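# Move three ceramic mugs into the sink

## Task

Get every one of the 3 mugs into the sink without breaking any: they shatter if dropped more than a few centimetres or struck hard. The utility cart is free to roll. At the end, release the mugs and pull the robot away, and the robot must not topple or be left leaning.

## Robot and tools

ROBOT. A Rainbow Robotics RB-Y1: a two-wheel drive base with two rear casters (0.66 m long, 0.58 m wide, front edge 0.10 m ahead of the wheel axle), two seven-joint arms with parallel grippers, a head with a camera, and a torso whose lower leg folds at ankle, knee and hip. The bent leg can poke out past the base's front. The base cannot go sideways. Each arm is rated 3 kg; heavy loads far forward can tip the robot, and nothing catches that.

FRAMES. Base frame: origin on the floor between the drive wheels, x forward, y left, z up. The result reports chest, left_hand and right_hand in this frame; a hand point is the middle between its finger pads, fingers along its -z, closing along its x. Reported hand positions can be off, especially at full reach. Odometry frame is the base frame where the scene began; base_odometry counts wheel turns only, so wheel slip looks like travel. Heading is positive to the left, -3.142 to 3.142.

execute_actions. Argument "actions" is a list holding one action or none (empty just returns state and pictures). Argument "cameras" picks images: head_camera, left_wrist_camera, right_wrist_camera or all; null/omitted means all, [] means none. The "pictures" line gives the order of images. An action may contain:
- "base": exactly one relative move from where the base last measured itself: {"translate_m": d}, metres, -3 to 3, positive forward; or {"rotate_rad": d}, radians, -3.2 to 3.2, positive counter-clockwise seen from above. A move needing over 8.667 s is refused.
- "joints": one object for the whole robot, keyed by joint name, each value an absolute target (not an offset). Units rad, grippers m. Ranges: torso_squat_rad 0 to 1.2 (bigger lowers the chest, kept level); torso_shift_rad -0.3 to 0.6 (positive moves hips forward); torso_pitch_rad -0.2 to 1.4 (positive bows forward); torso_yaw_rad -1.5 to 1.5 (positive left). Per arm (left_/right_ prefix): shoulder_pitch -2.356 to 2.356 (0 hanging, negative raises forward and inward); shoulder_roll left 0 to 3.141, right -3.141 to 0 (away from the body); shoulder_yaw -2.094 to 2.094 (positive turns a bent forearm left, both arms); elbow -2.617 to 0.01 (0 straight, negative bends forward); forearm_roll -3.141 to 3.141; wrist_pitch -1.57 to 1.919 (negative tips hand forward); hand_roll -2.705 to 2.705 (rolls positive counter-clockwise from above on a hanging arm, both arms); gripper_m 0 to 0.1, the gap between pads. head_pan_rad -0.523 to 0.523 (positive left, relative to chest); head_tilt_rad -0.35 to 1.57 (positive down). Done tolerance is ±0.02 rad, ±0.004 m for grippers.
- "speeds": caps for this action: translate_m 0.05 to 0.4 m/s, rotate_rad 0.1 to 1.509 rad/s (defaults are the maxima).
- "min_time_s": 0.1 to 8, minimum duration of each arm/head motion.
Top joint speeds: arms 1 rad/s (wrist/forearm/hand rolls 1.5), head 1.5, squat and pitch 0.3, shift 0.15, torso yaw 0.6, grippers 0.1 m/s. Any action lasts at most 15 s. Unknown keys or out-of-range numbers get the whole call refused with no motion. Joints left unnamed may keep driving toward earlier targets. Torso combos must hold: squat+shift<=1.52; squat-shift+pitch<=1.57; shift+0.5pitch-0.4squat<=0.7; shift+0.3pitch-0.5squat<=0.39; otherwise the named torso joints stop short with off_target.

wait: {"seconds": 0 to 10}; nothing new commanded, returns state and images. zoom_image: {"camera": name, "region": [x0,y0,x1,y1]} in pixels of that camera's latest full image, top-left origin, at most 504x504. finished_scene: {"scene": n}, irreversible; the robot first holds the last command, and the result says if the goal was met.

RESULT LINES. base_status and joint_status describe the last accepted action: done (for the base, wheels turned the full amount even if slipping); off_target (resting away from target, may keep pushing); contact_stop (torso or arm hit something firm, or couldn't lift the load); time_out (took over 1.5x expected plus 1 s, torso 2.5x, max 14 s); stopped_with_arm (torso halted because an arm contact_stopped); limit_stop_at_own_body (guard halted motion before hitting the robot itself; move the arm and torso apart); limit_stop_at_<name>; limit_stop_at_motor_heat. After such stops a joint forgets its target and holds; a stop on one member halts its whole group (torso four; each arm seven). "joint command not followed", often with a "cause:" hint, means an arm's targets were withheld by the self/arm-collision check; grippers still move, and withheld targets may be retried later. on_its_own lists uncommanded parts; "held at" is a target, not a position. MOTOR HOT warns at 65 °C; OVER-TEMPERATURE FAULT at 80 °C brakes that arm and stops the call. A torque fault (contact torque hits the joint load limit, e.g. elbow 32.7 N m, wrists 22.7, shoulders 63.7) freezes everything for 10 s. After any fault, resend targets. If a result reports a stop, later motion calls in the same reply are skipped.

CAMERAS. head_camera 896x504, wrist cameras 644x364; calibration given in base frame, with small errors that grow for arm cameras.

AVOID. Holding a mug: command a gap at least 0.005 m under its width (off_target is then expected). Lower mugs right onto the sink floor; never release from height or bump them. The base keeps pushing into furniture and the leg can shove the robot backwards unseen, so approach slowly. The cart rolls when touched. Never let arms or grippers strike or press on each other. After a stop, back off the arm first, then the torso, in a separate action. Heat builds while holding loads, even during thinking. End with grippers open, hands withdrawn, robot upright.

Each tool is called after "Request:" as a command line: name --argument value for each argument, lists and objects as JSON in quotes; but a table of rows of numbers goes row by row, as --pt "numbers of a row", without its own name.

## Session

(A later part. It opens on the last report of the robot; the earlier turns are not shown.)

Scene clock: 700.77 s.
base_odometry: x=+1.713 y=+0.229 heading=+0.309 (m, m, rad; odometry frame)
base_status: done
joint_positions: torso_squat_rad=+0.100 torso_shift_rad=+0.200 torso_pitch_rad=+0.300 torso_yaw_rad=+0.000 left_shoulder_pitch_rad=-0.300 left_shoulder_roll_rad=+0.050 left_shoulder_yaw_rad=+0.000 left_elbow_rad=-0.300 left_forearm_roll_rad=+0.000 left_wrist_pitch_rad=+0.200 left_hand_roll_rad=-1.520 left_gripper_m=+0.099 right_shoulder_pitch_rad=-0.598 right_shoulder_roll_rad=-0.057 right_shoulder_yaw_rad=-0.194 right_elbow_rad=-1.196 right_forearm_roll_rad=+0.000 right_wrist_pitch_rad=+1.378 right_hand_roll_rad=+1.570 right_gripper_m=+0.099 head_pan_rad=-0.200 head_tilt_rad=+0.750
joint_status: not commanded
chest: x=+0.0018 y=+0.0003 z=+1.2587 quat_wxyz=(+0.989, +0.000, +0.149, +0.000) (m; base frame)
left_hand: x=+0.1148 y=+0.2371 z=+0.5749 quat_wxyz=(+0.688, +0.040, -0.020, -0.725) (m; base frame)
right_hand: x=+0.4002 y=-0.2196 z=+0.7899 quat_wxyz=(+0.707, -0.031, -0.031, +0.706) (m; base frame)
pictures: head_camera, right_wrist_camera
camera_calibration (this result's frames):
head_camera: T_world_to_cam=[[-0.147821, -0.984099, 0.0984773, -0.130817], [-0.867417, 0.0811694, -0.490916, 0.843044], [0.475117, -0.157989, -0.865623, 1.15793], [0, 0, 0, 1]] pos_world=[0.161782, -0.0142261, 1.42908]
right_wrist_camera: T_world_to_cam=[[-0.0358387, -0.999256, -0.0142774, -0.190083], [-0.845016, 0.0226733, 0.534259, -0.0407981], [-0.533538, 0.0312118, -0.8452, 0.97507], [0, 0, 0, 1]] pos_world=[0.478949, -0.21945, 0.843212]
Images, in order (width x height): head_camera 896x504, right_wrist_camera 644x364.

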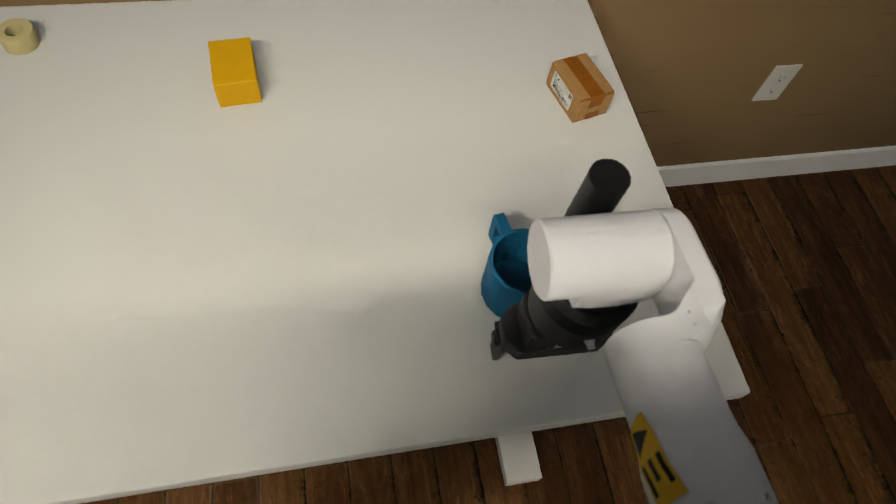

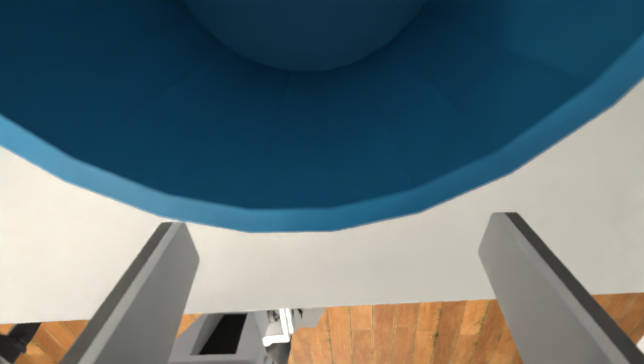

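Request:
execute_actions --actions '[{"base": {"translate_m": 0.092}, "speeds": {"translate_m": 0.07}, "joints": {"right_shoulder_roll_rad": -0.049, "right_shoulder_yaw_rad": -0.174, "right_hand_roll_rad": 1.55}}]' --cameras '["right_wrist_camera"]'

Scene clock: 714.27 s.
base_odometry: x=+1.801 y=+0.257 heading=+0.309 (m, m, rad; odometry frame)
base_status: done
joint_positions: torso_squat_rad=+0.100 torso_shift_rad=+0.200 torso_pitch_rad=+0.300 torso_yaw_rad=+0.000 left_shoulder_pitch_rad=-0.300 left_shoulder_roll_rad=+0.050 left_shoulder_yaw_rad=+0.000 left_elbow_rad=-0.300 left_forearm_roll_rad=+0.000 left_wrist_pitch_rad=+0.200 left_hand_roll_rad=-1.520 left_gripper_m=+0.099 right_shoulder_pitch_rad=-0.598 right_shoulder_roll_rad=-0.049 right_shoulder_yaw_rad=-0.174 right_elbow_rad=-1.196 right_forearm_roll_rad=+0.000 right_wrist_pitch_rad=+1.378 right_hand_roll_rad=+1.550 right_gripper_m=+0.099 head_pan_rad=-0.200 head_tilt_rad=+0.750
joint_status: all done
chest: x=+0.0018 y=+0.0003 z=+1.2587 quat_wxyz=(+0.989, +0.000, +0.149, +0.000) (m; base frame)
left_hand: x=+0.1148 y=+0.2371 z=+0.5749 quat_wxyz=(+0.688, +0.040, -0.020, -0.725) (m; base frame)
right_hand: x=+0.3994 y=-0.2107 z=+0.7894 quat_wxyz=(+0.706, -0.029, -0.032, +0.706) (m; base frame)
pictures: right_wrist_camera
camera_calibration (this result's frames):
right_wrist_camera: T_world_to_cam=[[-0.0350543, -0.999222, -0.0180963, -0.178501], [-0.844224, 0.0199165, 0.53562, -0.0434296], [-0.534843, 0.0340532, -0.844265, 0.974252], [0, 0, 0, 1]] pos_world=[0.47815, -0.210674, 0.842559]
Images, in order (width x height): right_wrist_camera 644x364.

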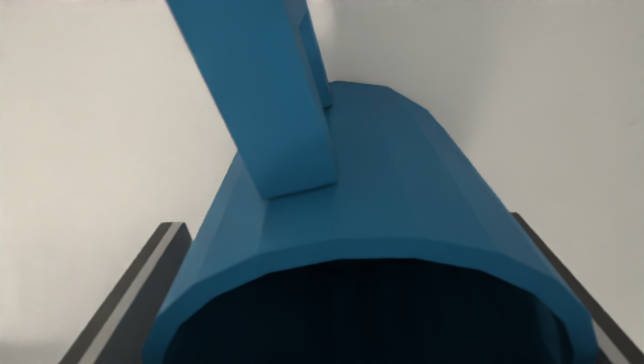

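Request:
execute_actions --actions '[{"joints": {"right_gripper_m": 0.075}}]' --cameras '["right_wrist_camera"]'

Scene clock: 718.70 s.
base_odometry: x=+1.801 y=+0.257 heading=+0.309 (m, m, rad; odometry frame)
base_status: not commanded
joint_positions: torso_squat_rad=+0.100 torso_shift_rad=+0.200 torso_pitch_rad=+0.300 torso_yaw_rad=+0.000 left_shoulder_pitch_rad=-0.300 left_shoulder_roll_rad=+0.050 left_shoulder_yaw_rad=+0.000 left_elbow_rad=-0.300 left_forearm_roll_rad=+0.000 left_wrist_pitch_rad=+0.200 left_hand_roll_rad=-1.520 left_gripper_m=+0.099 right_shoulder_pitch_rad=-0.598 right_shoulder_roll_rad=-0.049 right_shoulder_yaw_rad=-0.174 right_elbow_rad=-1.196 right_forearm_roll_rad=+0.000 right_wrist_pitch_rad=+1.378 right_hand_roll_rad=+1.550 right_gripper_m=+0.089 head_pan_rad=-0.200 head_tilt_rad=+0.750
joint_status: right_gripper_m off_target (ended at +0.089, target +0.075)
chest: x=+0.0018 y=+0.0003 z=+1.2587 quat_wxyz=(+0.989, +0.000, +0.149, +0.000) (m; base frame)
left_hand: x=+0.1148 y=+0.2371 z=+0.5749 quat_wxyz=(+0.688, +0.040, -0.020, -0.725) (m; base frame)
right_hand: x=+0.3994 y=-0.2107 z=+0.7894 quat_wxyz=(+0.706, -0.029, -0.032, +0.706) (m; base frame)
pictures: right_wrist_camera
camera_calibration (this result's frames):
right_wrist_camera: T_world_to_cam=[[-0.0350548, -0.999221, -0.0181085, -0.178488], [-0.844225, 0.0199104, 0.535619, -0.0434311], [-0.534842, 0.0340636, -0.844265, 0.974255], [0, 0, 0, 1]] pos_world=[0.47815, -0.210671, 0.84256]
Images, in order (width x height): right_wrist_camera 644x364.

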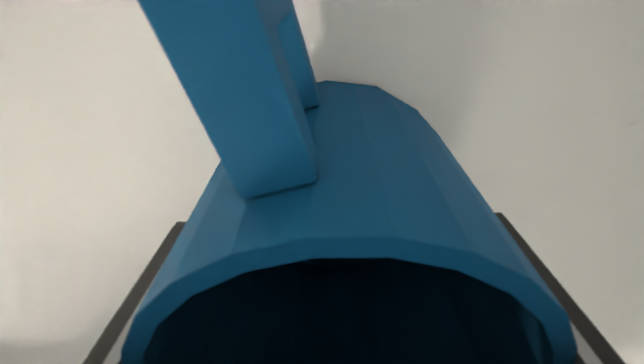

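Request:
execute_actions --actions '[{"joints": {"right_shoulder_pitch_rad": -0.624, "right_shoulder_roll_rad": -0.062, "right_shoulder_yaw_rad": -0.201, "right_elbow_rad": -1.967, "right_wrist_pitch_rad": 1.89, "right_hand_roll_rad": 1.57, "head_tilt_rad": 0.2, "head_pan_rad": 0, "left_elbow_rad": -0.12, "left_wrist_pitch_rad": 0.1}, "min_time_s": 1.3}]' --cameras '["right_wrist_camera"]'

Request:
execute_actions --actions '[{"base": {"translate_m": -0.65}}]' --cameras '[]'

Request:
execute_actions --actions '[{"base": {"rotate_rad": -2.97}}]' --cameras '["head_camera"]'

Scene clock: 745.43 s.
base_odometry: x=+1.801 y=+0.257 heading=+0.309 (m, m, rad; odometry frame)
base_status: not commanded
joint_positions: torso_squat_rad=+0.100 torso_shift_rad=+0.200 torso_pitch_rad=+0.300 torso_yaw_rad=+0.000 left_shoulder_pitch_rad=-0.300 left_shoulder_roll_rad=+0.050 left_shoulder_yaw_rad=+0.000 left_elbow_rad=-0.120 left_forearm_roll_rad=+0.000 left_wrist_pitch_rad=+0.100 left_hand_roll_rad=-1.520 left_gripper_m=+0.099 right_shoulder_pitch_rad=-0.624 right_shoulder_roll_rad=-0.062 right_shoulder_yaw_rad=-0.201 right_elbow_rad=-1.967 right_forearm_roll_rad=+0.000 right_wrist_pitch_rad=+1.890 right_hand_roll_rad=+1.570 right_gripper_m=+0.089 head_pan_rad=+0.000 head_tilt_rad=+0.200
joint_status: all done
chest: x=+0.0018 y=+0.0003 z=+1.2587 quat_wxyz=(+0.989, +0.000, +0.149, +0.000) (m; base frame)
left_hand: x=+0.0505 y=+0.2438 z=+0.5708 quat_wxyz=(+0.689, +0.014, +0.010, -0.725) (m; base frame)
right_hand: x=+0.4359 y=-0.2196 z=+1.0042 quat_wxyz=(+0.695, -0.130, -0.130, +0.695) (m; base frame)
pictures: right_wrist_camera
camera_calibration (this result's frames):
right_wrist_camera: T_world_to_cam=[[-0.0302264, -0.999264, -0.0236, -0.178799], [-0.960717, 0.0225275, 0.276614, 0.184013], [-0.275879, 0.031034, -0.960691, 1.17883], [0, 0, 0, 1]] pos_world=[0.496595, -0.219397, 1.07737]
Images, in order (width x height): right_wrist_camera 644x364.

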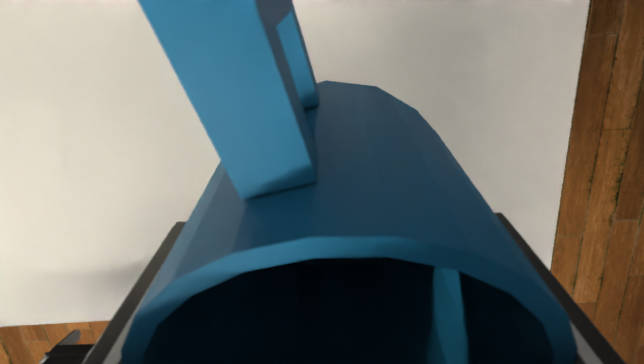

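Scene clock: 748.73 s.
base_odometry: x=+1.182 y=+0.059 heading=+0.310 (m, m, rad; odometry frame)
base_status: done
joint_positions: torso_squat_rad=+0.100 torso_shift_rad=+0.200 torso_pitch_rad=+0.300 torso_yaw_rad=+0.000 left_shoulder_pitch_rad=-0.300 left_shoulder_roll_rad=+0.050 left_shoulder_yaw_rad=+0.000 left_elbow_rad=-0.120 left_forearm_roll_rad=+0.000 left_wrist_pitch_rad=+0.100 left_hand_roll_rad=-1.520 left_gripper_m=+0.099 right_shoulder_pitch_rad=-0.624 right_shoulder_roll_rad=-0.062 right_shoulder_yaw_rad=-0.201 right_elbow_rad=-1.967 right_forearm_roll_rad=+0.000 right_wrist_pitch_rad=+1.890 right_hand_roll_rad=+1.570 right_gripper_m=+0.089 head_pan_rad=+0.000 head_tilt_rad=+0.200
joint_status: not commanded
chest: x=+0.0019 y=+0.0003 z=+1.2587 quat_wxyz=(+0.989, +0.000, +0.149, +0.000) (m; base frame)
left_hand: x=+0.0504 y=+0.2438 z=+0.5707 quat_wxyz=(+0.689, +0.014, +0.010, -0.725) (m; base frame)
right_hand: x=+0.4360 y=-0.2196 z=+1.0042 quat_wxyz=(+0.695, -0.130, -0.130, +0.695) (m; base frame)
pictures: none
No camera images: the call's "cameras" was empty. Leave "cameras" out to get every camera's image.

Scene clock: 753.97 s.
base_odometry: x=+1.182 y=+0.059 heading=-2.660 (m, m, rad; odometry frame)
base_status: done
joint_positions: torso_squat_rad=+0.100 torso_shift_rad=+0.200 torso_pitch_rad=+0.300 torso_yaw_rad=+0.000 left_shoulder_pitch_rad=-0.300 left_shoulder_roll_rad=+0.050 left_shoulder_yaw_rad=+0.000 left_elbow_rad=-0.120 left_forearm_roll_rad=+0.000 left_wrist_pitch_rad=+0.100 left_hand_roll_rad=-1.520 left_gripper_m=+0.099 right_shoulder_pitch_rad=-0.624 right_shoulder_roll_rad=-0.062 right_shoulder_yaw_rad=-0.201 right_elbow_rad=-1.967 right_forearm_roll_rad=+0.000 right_wrist_pitch_rad=+1.890 right_hand_roll_rad=+1.570 right_gripper_m=+0.089 head_pan_rad=+0.000 head_tilt_rad=+0.200
joint_status: not commanded
chest: x=+0.0019 y=+0.0003 z=+1.2587 quat_wxyz=(+0.989, +0.000, +0.149, +0.000) (m; base frame)
left_hand: x=+0.0504 y=+0.2439 z=+0.5707 quat_wxyz=(+0.689, +0.014, +0.010, -0.725) (m; base frame)
right_hand: x=+0.4360 y=-0.2196 z=+1.0042 quat_wxyz=(+0.695, -0.130, -0.130, +0.695) (m; base frame)
pictures: head_camera
camera_calibration (this result's frames):
head_camera: T_world_to_cam=[[0.0151063, -0.998318, 0.0559738, -0.0827973], [-0.485379, -0.0562636, -0.872492, 1.36252], [0.874173, -0.0139884, -0.485412, 0.576359], [0, 0, 0, 1]] pos_world=[0.15875, 0.00206447, 1.47319]
Images, in order (width x height): head_camera 896x504.

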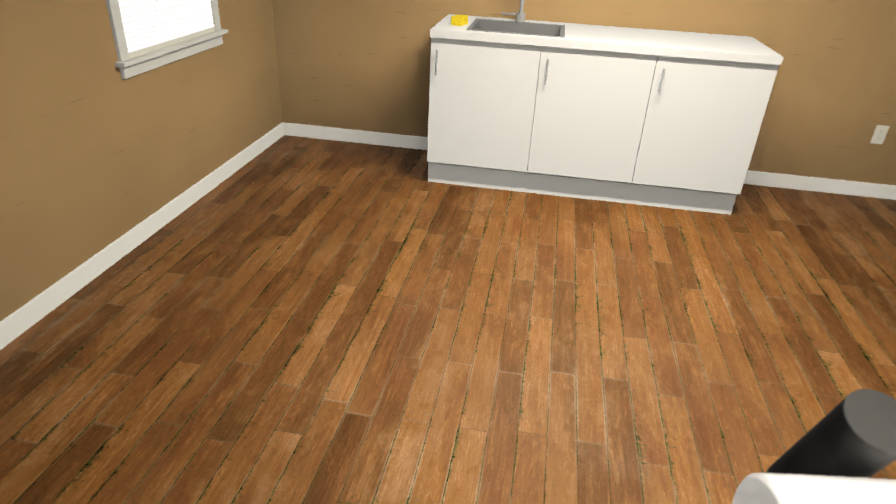

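Request:
execute_actions --actions '[{"base": {"translate_m": 2.8}, "joints": {"head_tilt_rad": 0.3, "head_pan_rad": -0.1}}]' --cameras '["head_camera"]'

Scene clock: 767.30 s.
base_odometry: x=-1.299 y=-1.239 heading=-2.659 (m, m, rad; odometry frame)
base_status: done
joint_positions: torso_squat_rad=+0.100 torso_shift_rad=+0.200 torso_pitch_rad=+0.300 torso_yaw_rad=+0.000 left_shoulder_pitch_rad=-0.300 left_shoulder_roll_rad=+0.050 left_shoulder_yaw_rad=+0.000 left_elbow_rad=-0.120 left_forearm_roll_rad=+0.000 left_wrist_pitch_rad=+0.100 left_hand_roll_rad=-1.520 left_gripper_m=+0.099 right_shoulder_pitch_rad=-0.624 right_shoulder_roll_rad=-0.062 right_shoulder_yaw_rad=-0.201 right_elbow_rad=-1.967 right_forearm_roll_rad=+0.000 right_wrist_pitch_rad=+1.890 right_hand_roll_rad=+1.570 right_gripper_m=+0.089 head_pan_rad=-0.100 head_tilt_rad=+0.300
joint_status: all done
chest: x=+0.0019 y=+0.0003 z=+1.2587 quat_wxyz=(+0.989, +0.000, +0.150, +0.000) (m; base frame)
left_hand: x=+0.0505 y=+0.2438 z=+0.5707 quat_wxyz=(+0.689, +0.014, +0.010, -0.725) (m; base frame)
right_hand: x=+0.4360 y=-0.2196 z=+1.0042 quat_wxyz=(+0.695, -0.130, -0.130, +0.695) (m; base frame)
pictures: head_camera
camera_calibration (this result's frames):
head_camera: T_world_to_cam=[[-0.0745474, -0.993705, 0.0836283, -0.115352], [-0.574051, -0.025811, -0.818413, 1.29175], [0.815419, -0.109017, -0.568513, 0.701073], [0, 0, 0, 1]] pos_world=[0.161264, -0.00485562, 1.4654]
Images, in order (width x height): head_camera 896x504.

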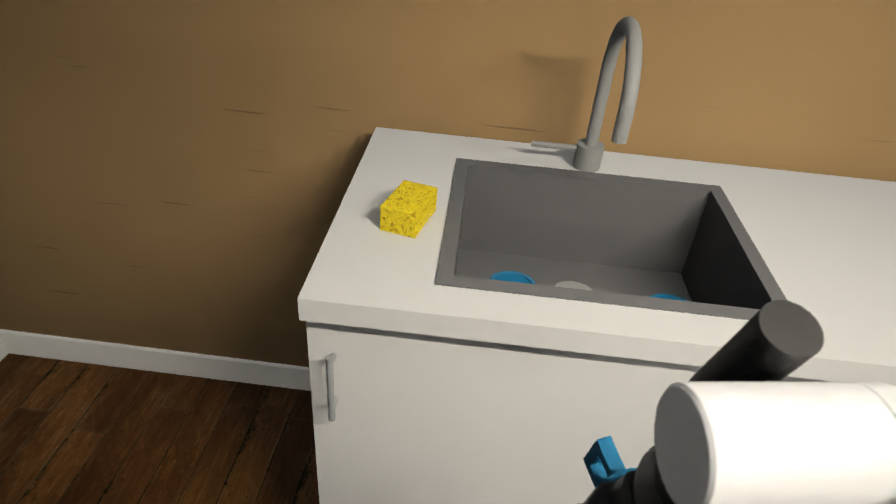

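Request:
execute_actions --actions '[{"base": {"rotate_rad": -0.16}, "joints": {"head_tilt_rad": 0.75, "head_pan_rad": -0.25}}]' --cameras '[]'

Request:
execute_actions --actions '[{"base": {"translate_m": 0.545}, "speeds": {"translate_m": 0.3}}]' --cameras '["head_camera", "right_wrist_camera"]'

Scene clock: 812.77 s.
base_odometry: x=-1.299 y=-1.239 heading=-2.818 (m, m, rad; odometry frame)
base_status: done
joint_positions: torso_squat_rad=+0.100 torso_shift_rad=+0.200 torso_pitch_rad=+0.300 torso_yaw_rad=+0.000 left_shoulder_pitch_rad=-0.300 left_shoulder_roll_rad=+0.050 left_shoulder_yaw_rad=+0.000 left_elbow_rad=-0.120 left_forearm_roll_rad=+0.000 left_wrist_pitch_rad=+0.100 left_hand_roll_rad=-1.520 left_gripper_m=+0.099 right_shoulder_pitch_rad=-0.624 right_shoulder_roll_rad=-0.062 right_shoulder_yaw_rad=-0.201 right_elbow_rad=-1.967 right_forearm_roll_rad=+0.000 right_wrist_pitch_rad=+1.890 right_hand_roll_rad=+1.570 right_gripper_m=+0.089 head_pan_rad=-0.250 head_tilt_rad=+0.750
joint_status: all done
chest: x=+0.0019 y=+0.0003 z=+1.2587 quat_wxyz=(+0.989, +0.000, +0.150, +0.000) (m; base frame)
left_hand: x=+0.0505 y=+0.2438 z=+0.5707 quat_wxyz=(+0.689, +0.014, +0.010, -0.725) (m; base frame)
right_hand: x=+0.4360 y=-0.2196 z=+1.0042 quat_wxyz=(+0.695, -0.130, -0.130, +0.695) (m; base frame)
pictures: none
No camera images: the call's "cameras" was empty. Leave "cameras" out to get every camera's image.

Scene clock: 815.90 s.
base_odometry: x=-1.816 y=-1.412 heading=-2.818 (m, m, rad; odometry frame)
base_status: done
joint_positions: torso_squat_rad=+0.100 torso_shift_rad=+0.200 torso_pitch_rad=+0.300 torso_yaw_rad=+0.000 left_shoulder_pitch_rad=-0.300 left_shoulder_roll_rad=+0.050 left_shoulder_yaw_rad=+0.000 left_elbow_rad=-0.120 left_forearm_roll_rad=+0.000 left_wrist_pitch_rad=+0.100 left_hand_roll_rad=-1.520 left_gripper_m=+0.099 right_shoulder_pitch_rad=-0.624 right_shoulder_roll_rad=-0.062 right_shoulder_yaw_rad=-0.201 right_elbow_rad=-1.967 right_forearm_roll_rad=+0.000 right_wrist_pitch_rad=+1.890 right_hand_roll_rad=+1.570 right_gripper_m=+0.089 head_pan_rad=-0.250 head_tilt_rad=+0.750
joint_status: not commanded
chest: x=+0.0019 y=+0.0003 z=+1.2587 quat_wxyz=(+0.989, +0.000, +0.150, +0.000) (m; base frame)
left_hand: x=+0.0505 y=+0.2438 z=+0.5707 quat_wxyz=(+0.689, +0.014, +0.010, -0.725) (m; base frame)
right_hand: x=+0.4360 y=-0.2196 z=+1.0042 quat_wxyz=(+0.695, -0.130, -0.130, +0.695) (m; base frame)
pictures: head_camera, right_wrist_camera
camera_calibration (this result's frames):
head_camera: T_world_to_cam=[[-0.194591, -0.974354, 0.112996, -0.147893], [-0.862805, 0.11523, -0.49223, 0.844633], [0.466586, -0.193277, -0.8631, 1.15492], [0, 0, 0, 1]] pos_world=[0.161107, -0.0182077, 1.42927]
right_wrist_camera: T_world_to_cam=[[-0.0303165, -0.999262, -0.0235843, -0.178821], [-0.960719, 0.0226189, 0.2766, 0.18413], [-0.275863, 0.0310434, -0.960696, 1.17884], [0, 0, 0, 1]] pos_world=[0.496674, -0.219449, 1.07736]
Images, in order (width x height): head_camera 896x504, right_wrist_camera 644x364.

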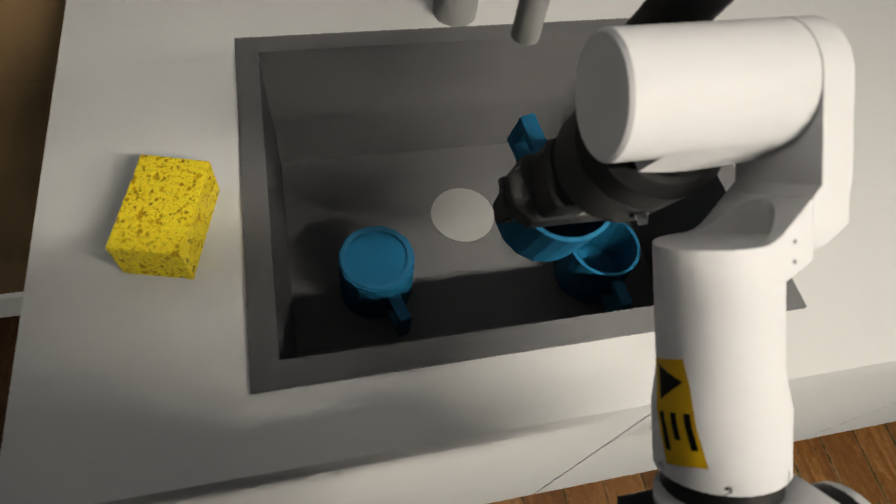

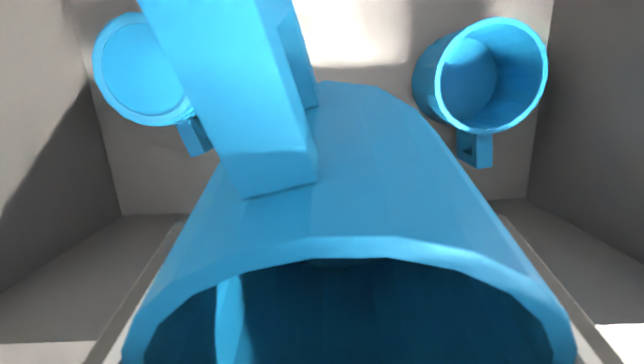

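Request:
execute_actions --actions '[{"joints": {"right_shoulder_pitch_rad": -0.826, "right_shoulder_roll_rad": -0.1, "right_shoulder_yaw_rad": -0.254, "right_elbow_rad": -0.834, "right_wrist_pitch_rad": 1.2415}, "min_time_s": 2.2}]' --cameras '["head_camera", "right_wrist_camera"]'

Scene clock: 850.30 s.
base_odometry: x=-1.816 y=-1.412 heading=-2.818 (m, m, rad; odometry frame)
base_status: not commanded
joint_positions: torso_squat_rad=+0.100 torso_shift_rad=+0.200 torso_pitch_rad=+0.300 torso_yaw_rad=+0.000 left_shoulder_pitch_rad=-0.300 left_shoulder_roll_rad=+0.050 left_shoulder_yaw_rad=+0.000 left_elbow_rad=-0.120 left_forearm_roll_rad=+0.000 left_wrist_pitch_rad=+0.100 left_hand_roll_rad=-1.520 left_gripper_m=+0.099 right_shoulder_pitch_rad=-0.825 right_shoulder_roll_rad=-0.100 right_shoulder_yaw_rad=-0.254 right_elbow_rad=-0.834 right_forearm_roll_rad=+0.000 right_wrist_pitch_rad=+1.242 right_hand_roll_rad=+1.570 right_gripper_m=+0.089 head_pan_rad=-0.250 head_tilt_rad=+0.750
joint_status: all done
chest: x=+0.0019 y=+0.0003 z=+1.2587 quat_wxyz=(+0.989, +0.000, +0.150, +0.000) (m; base frame)
left_hand: x=+0.0505 y=+0.2438 z=+0.5707 quat_wxyz=(+0.689, +0.014, +0.010, -0.725) (m; base frame)
right_hand: x=+0.4437 y=-0.2148 z=+0.7848 quat_wxyz=(+0.706, -0.028, -0.032, +0.707) (m; base frame)
pictures: head_camera, right_wrist_camera
camera_calibration (this result's frames):
head_camera: T_world_to_cam=[[-0.194592, -0.974354, 0.112996, -0.147893], [-0.862805, 0.11523, -0.49223, 0.844633], [0.466585, -0.193277, -0.8631, 1.15492], [0, 0, 0, 1]] pos_world=[0.161107, -0.0182076, 1.42927]
right_wrist_camera: T_world_to_cam=[[-0.0322792, -0.999275, -0.0201817, -0.180719], [-0.843624, 0.0164122, 0.536683, -0.00530107], [-0.535963, 0.0343495, -0.843543, 0.994211], [0, 0, 0, 1]] pos_world=[0.522554, -0.214652, 0.837857]
Images, in order (width x height): head_camera 896x504, right_wrist_camera 644x364.

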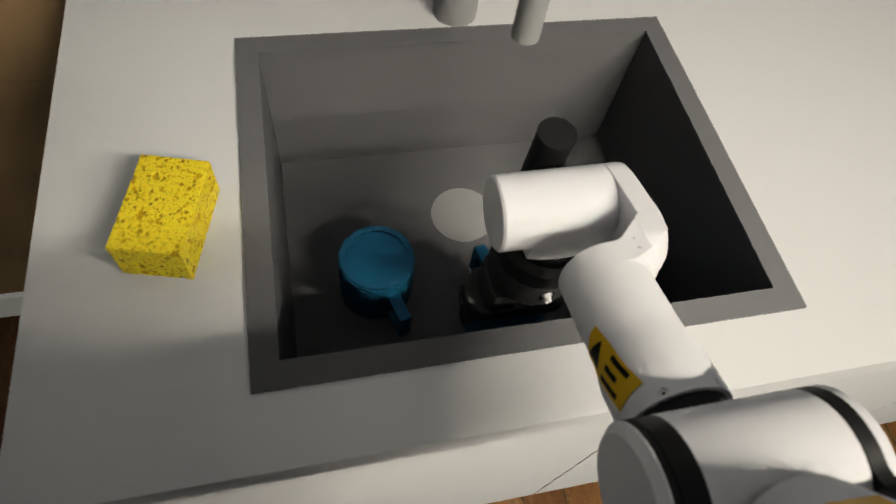

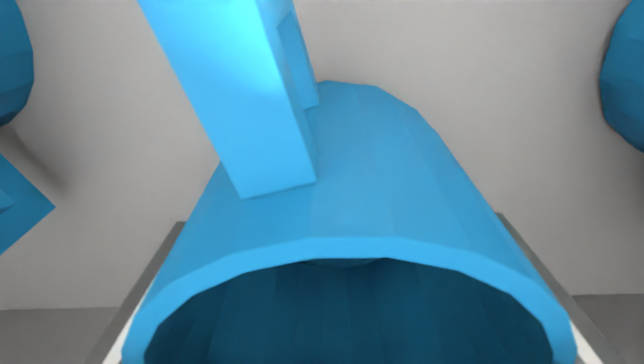

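Request:
execute_actions --actions '[{"joints": {"right_elbow_rad": -0.812, "right_wrist_pitch_rad": 1.22}, "min_time_s": 0.6}]' --cameras '["right_wrist_camera"]'

Scene clock: 858.00 s.
base_odometry: x=-1.816 y=-1.412 heading=-2.818 (m, m, rad; odometry frame)
base_status: not commanded
joint_positions: torso_squat_rad=+0.100 torso_shift_rad=+0.200 torso_pitch_rad=+0.300 torso_yaw_rad=+0.000 left_shoulder_pitch_rad=-0.300 left_shoulder_roll_rad=+0.050 left_shoulder_yaw_rad=+0.000 left_elbow_rad=-0.120 left_forearm_roll_rad=+0.000 left_wrist_pitch_rad=+0.100 left_hand_roll_rad=-1.520 left_gripper_m=+0.099 right_shoulder_pitch_rad=-0.826 right_shoulder_roll_rad=-0.100 right_shoulder_yaw_rad=-0.254 right_elbow_rad=-0.812 right_forearm_roll_rad=+0.000 right_wrist_pitch_rad=+1.220 right_hand_roll_rad=+1.570 right_gripper_m=+0.089 head_pan_rad=-0.250 head_tilt_rad=+0.750
joint_status: all done
chest: x=+0.0018 y=+0.0003 z=+1.2587 quat_wxyz=(+0.989, +0.000, +0.149, +0.000) (m; base frame)
left_hand: x=+0.0505 y=+0.2438 z=+0.5708 quat_wxyz=(+0.689, +0.014, +0.010, -0.725) (m; base frame)
right_hand: x=+0.4416 y=-0.2147 z=+0.7797 quat_wxyz=(+0.706, -0.028, -0.032, +0.707) (m; base frame)
pictures: right_wrist_camera
camera_calibration (this result's frames):
right_wrist_camera: T_world_to_cam=[[-0.0322116, -0.999277, -0.0201858, -0.180858], [-0.843569, 0.0163493, 0.536772, -0.0044448], [-0.536054, 0.0343184, -0.843486, 0.988812], [0, 0, 0, 1]] pos_world=[0.520481, -0.214589, 0.832784]
Images, in order (width x height): right_wrist_camera 644x364.

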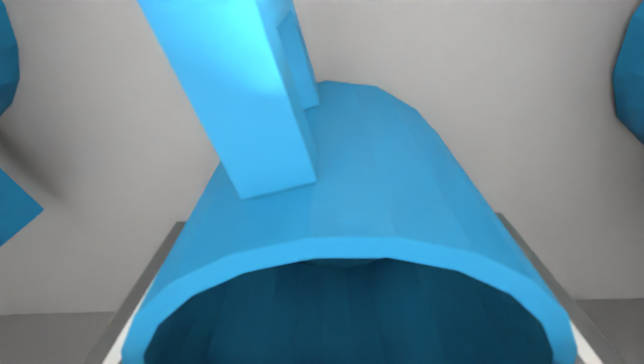

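Request:
execute_actions --actions '[{"joints": {"right_gripper_m": 0.1}}]' --cameras '["right_wrist_camera"]'

Request:
execute_actions --actions '[{"joints": {"right_shoulder_pitch_rad": -0.66, "right_shoulder_roll_rad": -0.065, "right_shoulder_yaw_rad": -0.21, "right_elbow_rad": -1.75, "right_wrist_pitch_rad": 1.85}, "min_time_s": 1.4}]' --cameras '["head_camera", "right_wrist_camera"]'

Scene clock: 863.97 s.
base_odometry: x=-1.816 y=-1.412 heading=-2.818 (m, m, rad; odometry frame)
base_status: not commanded
joint_positions: torso_squat_rad=+0.100 torso_shift_rad=+0.200 torso_pitch_rad=+0.300 torso_yaw_rad=+0.000 left_shoulder_pitch_rad=-0.300 left_shoulder_roll_rad=+0.050 left_shoulder_yaw_rad=+0.000 left_elbow_rad=-0.120 left_forearm_roll_rad=+0.000 left_wrist_pitch_rad=+0.100 left_hand_roll_rad=-1.520 left_gripper_m=+0.099 right_shoulder_pitch_rad=-0.826 right_shoulder_roll_rad=-0.100 right_shoulder_yaw_rad=-0.254 right_elbow_rad=-0.812 right_forearm_roll_rad=+0.000 right_wrist_pitch_rad=+1.220 right_hand_roll_rad=+1.570 right_gripper_m=+0.099 head_pan_rad=-0.250 head_tilt_rad=+0.750
joint_status: all done
chest: x=+0.0018 y=+0.0003 z=+1.2587 quat_wxyz=(+0.989, +0.000, +0.149, +0.000) (m; base frame)
left_hand: x=+0.0505 y=+0.2438 z=+0.5708 quat_wxyz=(+0.689, +0.014, +0.010, -0.725) (m; base frame)
right_hand: x=+0.4417 y=-0.2147 z=+0.7797 quat_wxyz=(+0.706, -0.028, -0.032, +0.707) (m; base frame)
pictures: right_wrist_camera
camera_calibration (this result's frames):
right_wrist_camera: T_world_to_cam=[[-0.0322053, -0.999278, -0.020178, -0.180872], [-0.843672, 0.0163548, 0.53661, -0.00422161], [-0.535892, 0.0343053, -0.843589, 0.988863], [0, 0, 0, 1]] pos_world=[0.520537, -0.214596, 0.83281]
Images, in order (width x height): right_wrist_camera 644x364.

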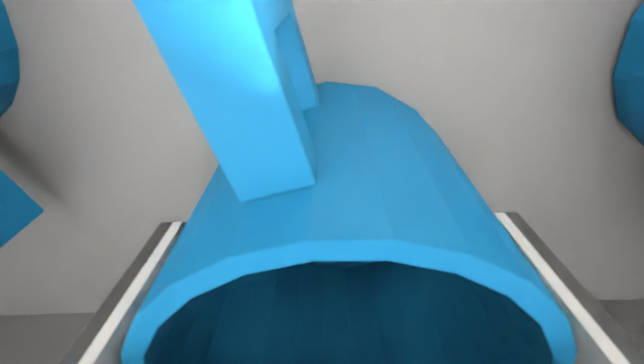

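Scene clock: 865.67 s.
base_odometry: x=-1.816 y=-1.412 heading=-2.818 (m, m, rad; odometry frame)
base_status: not commanded
joint_positions: torso_squat_rad=+0.100 torso_shift_rad=+0.200 torso_pitch_rad=+0.300 torso_yaw_rad=+0.000 left_shoulder_pitch_rad=-0.300 left_shoulder_roll_rad=+0.050 left_shoulder_yaw_rad=+0.000 left_elbow_rad=-0.120 left_forearm_roll_rad=+0.000 left_wrist_pitch_rad=+0.100 left_hand_roll_rad=-1.520 left_gripper_m=+0.099 right_shoulder_pitch_rad=-0.660 right_shoulder_roll_rad=-0.065 right_shoulder_yaw_rad=-0.210 right_elbow_rad=-1.750 right_forearm_roll_rad=+0.000 right_wrist_pitch_rad=+1.850 right_hand_roll_rad=+1.570 right_gripper_m=+0.099 head_pan_rad=-0.250 head_tilt_rad=+0.750
joint_status: all done
chest: x=+0.0018 y=+0.0003 z=+1.2587 quat_wxyz=(+0.989, +0.000, +0.149, +0.000) (m; base frame)
left_hand: x=+0.0505 y=+0.2438 z=+0.5708 quat_wxyz=(+0.689, +0.014, +0.010, -0.725) (m; base frame)
right_hand: x=+0.4352 y=-0.2177 z=+0.9571 quat_wxyz=(+0.702, -0.080, -0.082, +0.703) (m; base frame)
pictures: head_camera, right_wrist_camera
camera_calibration (this result's frames):
head_camera: T_world_to_cam=[[-0.194608, -0.974353, 0.112974, -0.147883], [-0.862746, 0.115232, -0.492333, 0.8447], [0.466688, -0.193279, -0.863044, 1.1549], [0, 0, 0, 1]] pos_world=[0.161002, -0.018208, 1.42931]
right_wrist_camera: T_world_to_cam=[[-0.0316976, -0.999247, -0.0223967, -0.178546], [-0.91215, 0.0197591, 0.409379, 0.0475262], [-0.408628, 0.0334055, -0.91209, 1.1451], [0, 0, 0, 1]] pos_world=[0.505612, -0.217603, 1.02098]
Images, in order (width x height): head_camera 896x504, right_wrist_camera 644x364.

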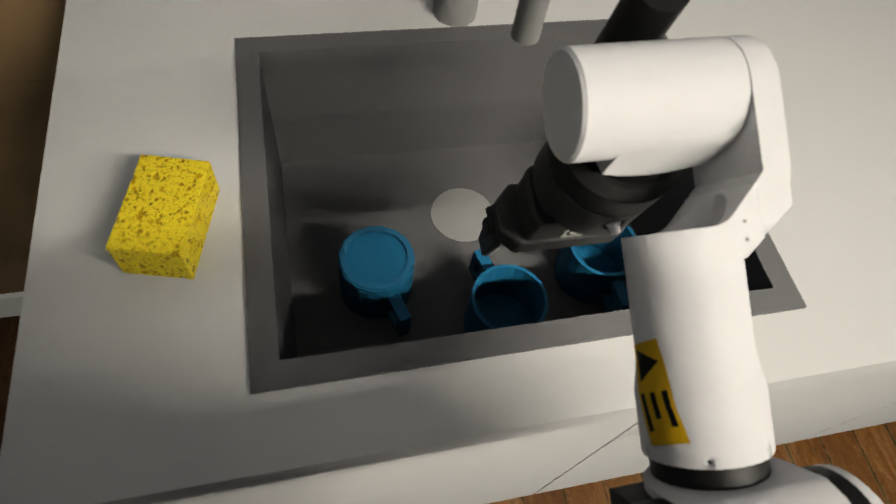

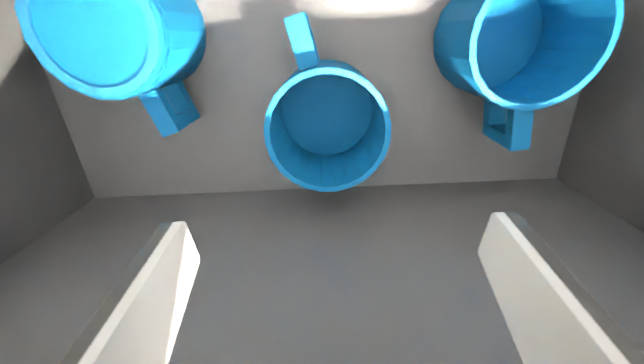

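Request:
execute_actions --actions '[{"base": {"translate_m": -0.6}, "joints": {"torso_pitch_rad": 0.0, "torso_shift_rad": 0.0, "left_shoulder_pitch_rad": -0.05, "left_elbow_rad": -0.3, "head_tilt_rad": 0.6}, "min_time_s": 1.5}]' --cameras '["head_camera"]'

Scene clock: 873.67 s.
base_odometry: x=-1.247 y=-1.221 heading=-2.816 (m, m, rad; odometry frame)
base_status: done
joint_positions: torso_squat_rad=+0.100 torso_shift_rad=+0.000 torso_pitch_rad=+0.000 torso_yaw_rad=+0.000 left_shoulder_pitch_rad=-0.050 left_shoulder_roll_rad=+0.050 left_shoulder_yaw_rad=+0.000 left_elbow_rad=-0.300 left_forearm_roll_rad=+0.000 left_wrist_pitch_rad=+0.100 left_hand_roll_rad=-1.520 left_gripper_m=+0.099 right_shoulder_pitch_rad=-0.660 right_shoulder_roll_rad=-0.065 right_shoulder_yaw_rad=-0.210 right_elbow_rad=-1.750 right_forearm_roll_rad=+0.000 right_wrist_pitch_rad=+1.850 right_hand_roll_rad=+1.570 right_gripper_m=+0.099 head_pan_rad=-0.250 head_tilt_rad=+0.600
joint_status: all done
chest: x=-0.2280 y=+0.0003 z=+1.2864 quat_wxyz=(+1.000, +0.000, +0.000, +0.000) (m; base frame)
left_hand: x=-0.0693 y=+0.2558 z=+0.6184 quat_wxyz=(+0.712, +0.102, -0.073, -0.691) (m; base frame)
right_hand: x=+0.2751 y=-0.2176 z=+1.1263 quat_wxyz=(+0.682, -0.184, -0.186, +0.683) (m; base frame)
pictures: head_camera
camera_calibration (this result's frames):
head_camera: T_world_to_cam=[[-0.226797, -0.972437, 0.0541231, -0.127943], [-0.566159, 0.0864178, -0.819753, 1.16527], [0.792481, -0.21656, -0.570153, 0.958331], [0, 0, 0, 1]] pos_world=[-0.12875, -0.01758, 1.50855]
Images, in order (width x height): head_camera 896x504.

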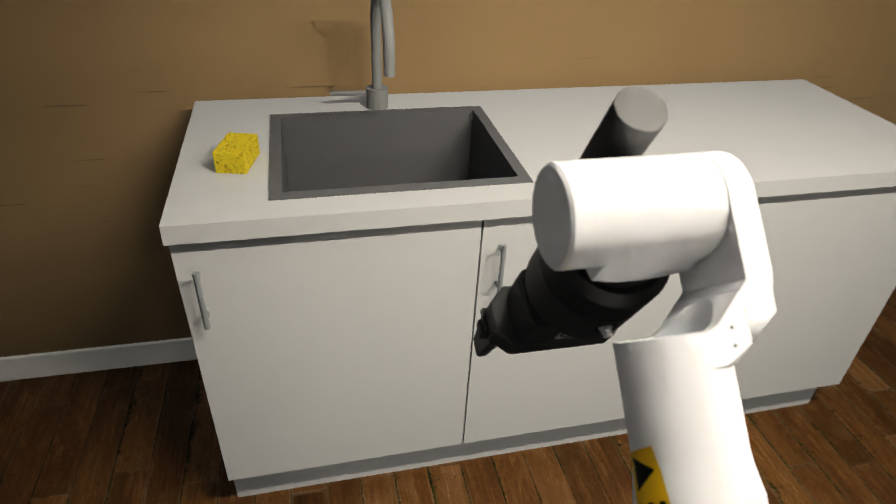

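Request:
finished_scene --scene 1

The scene is finished: the task was done.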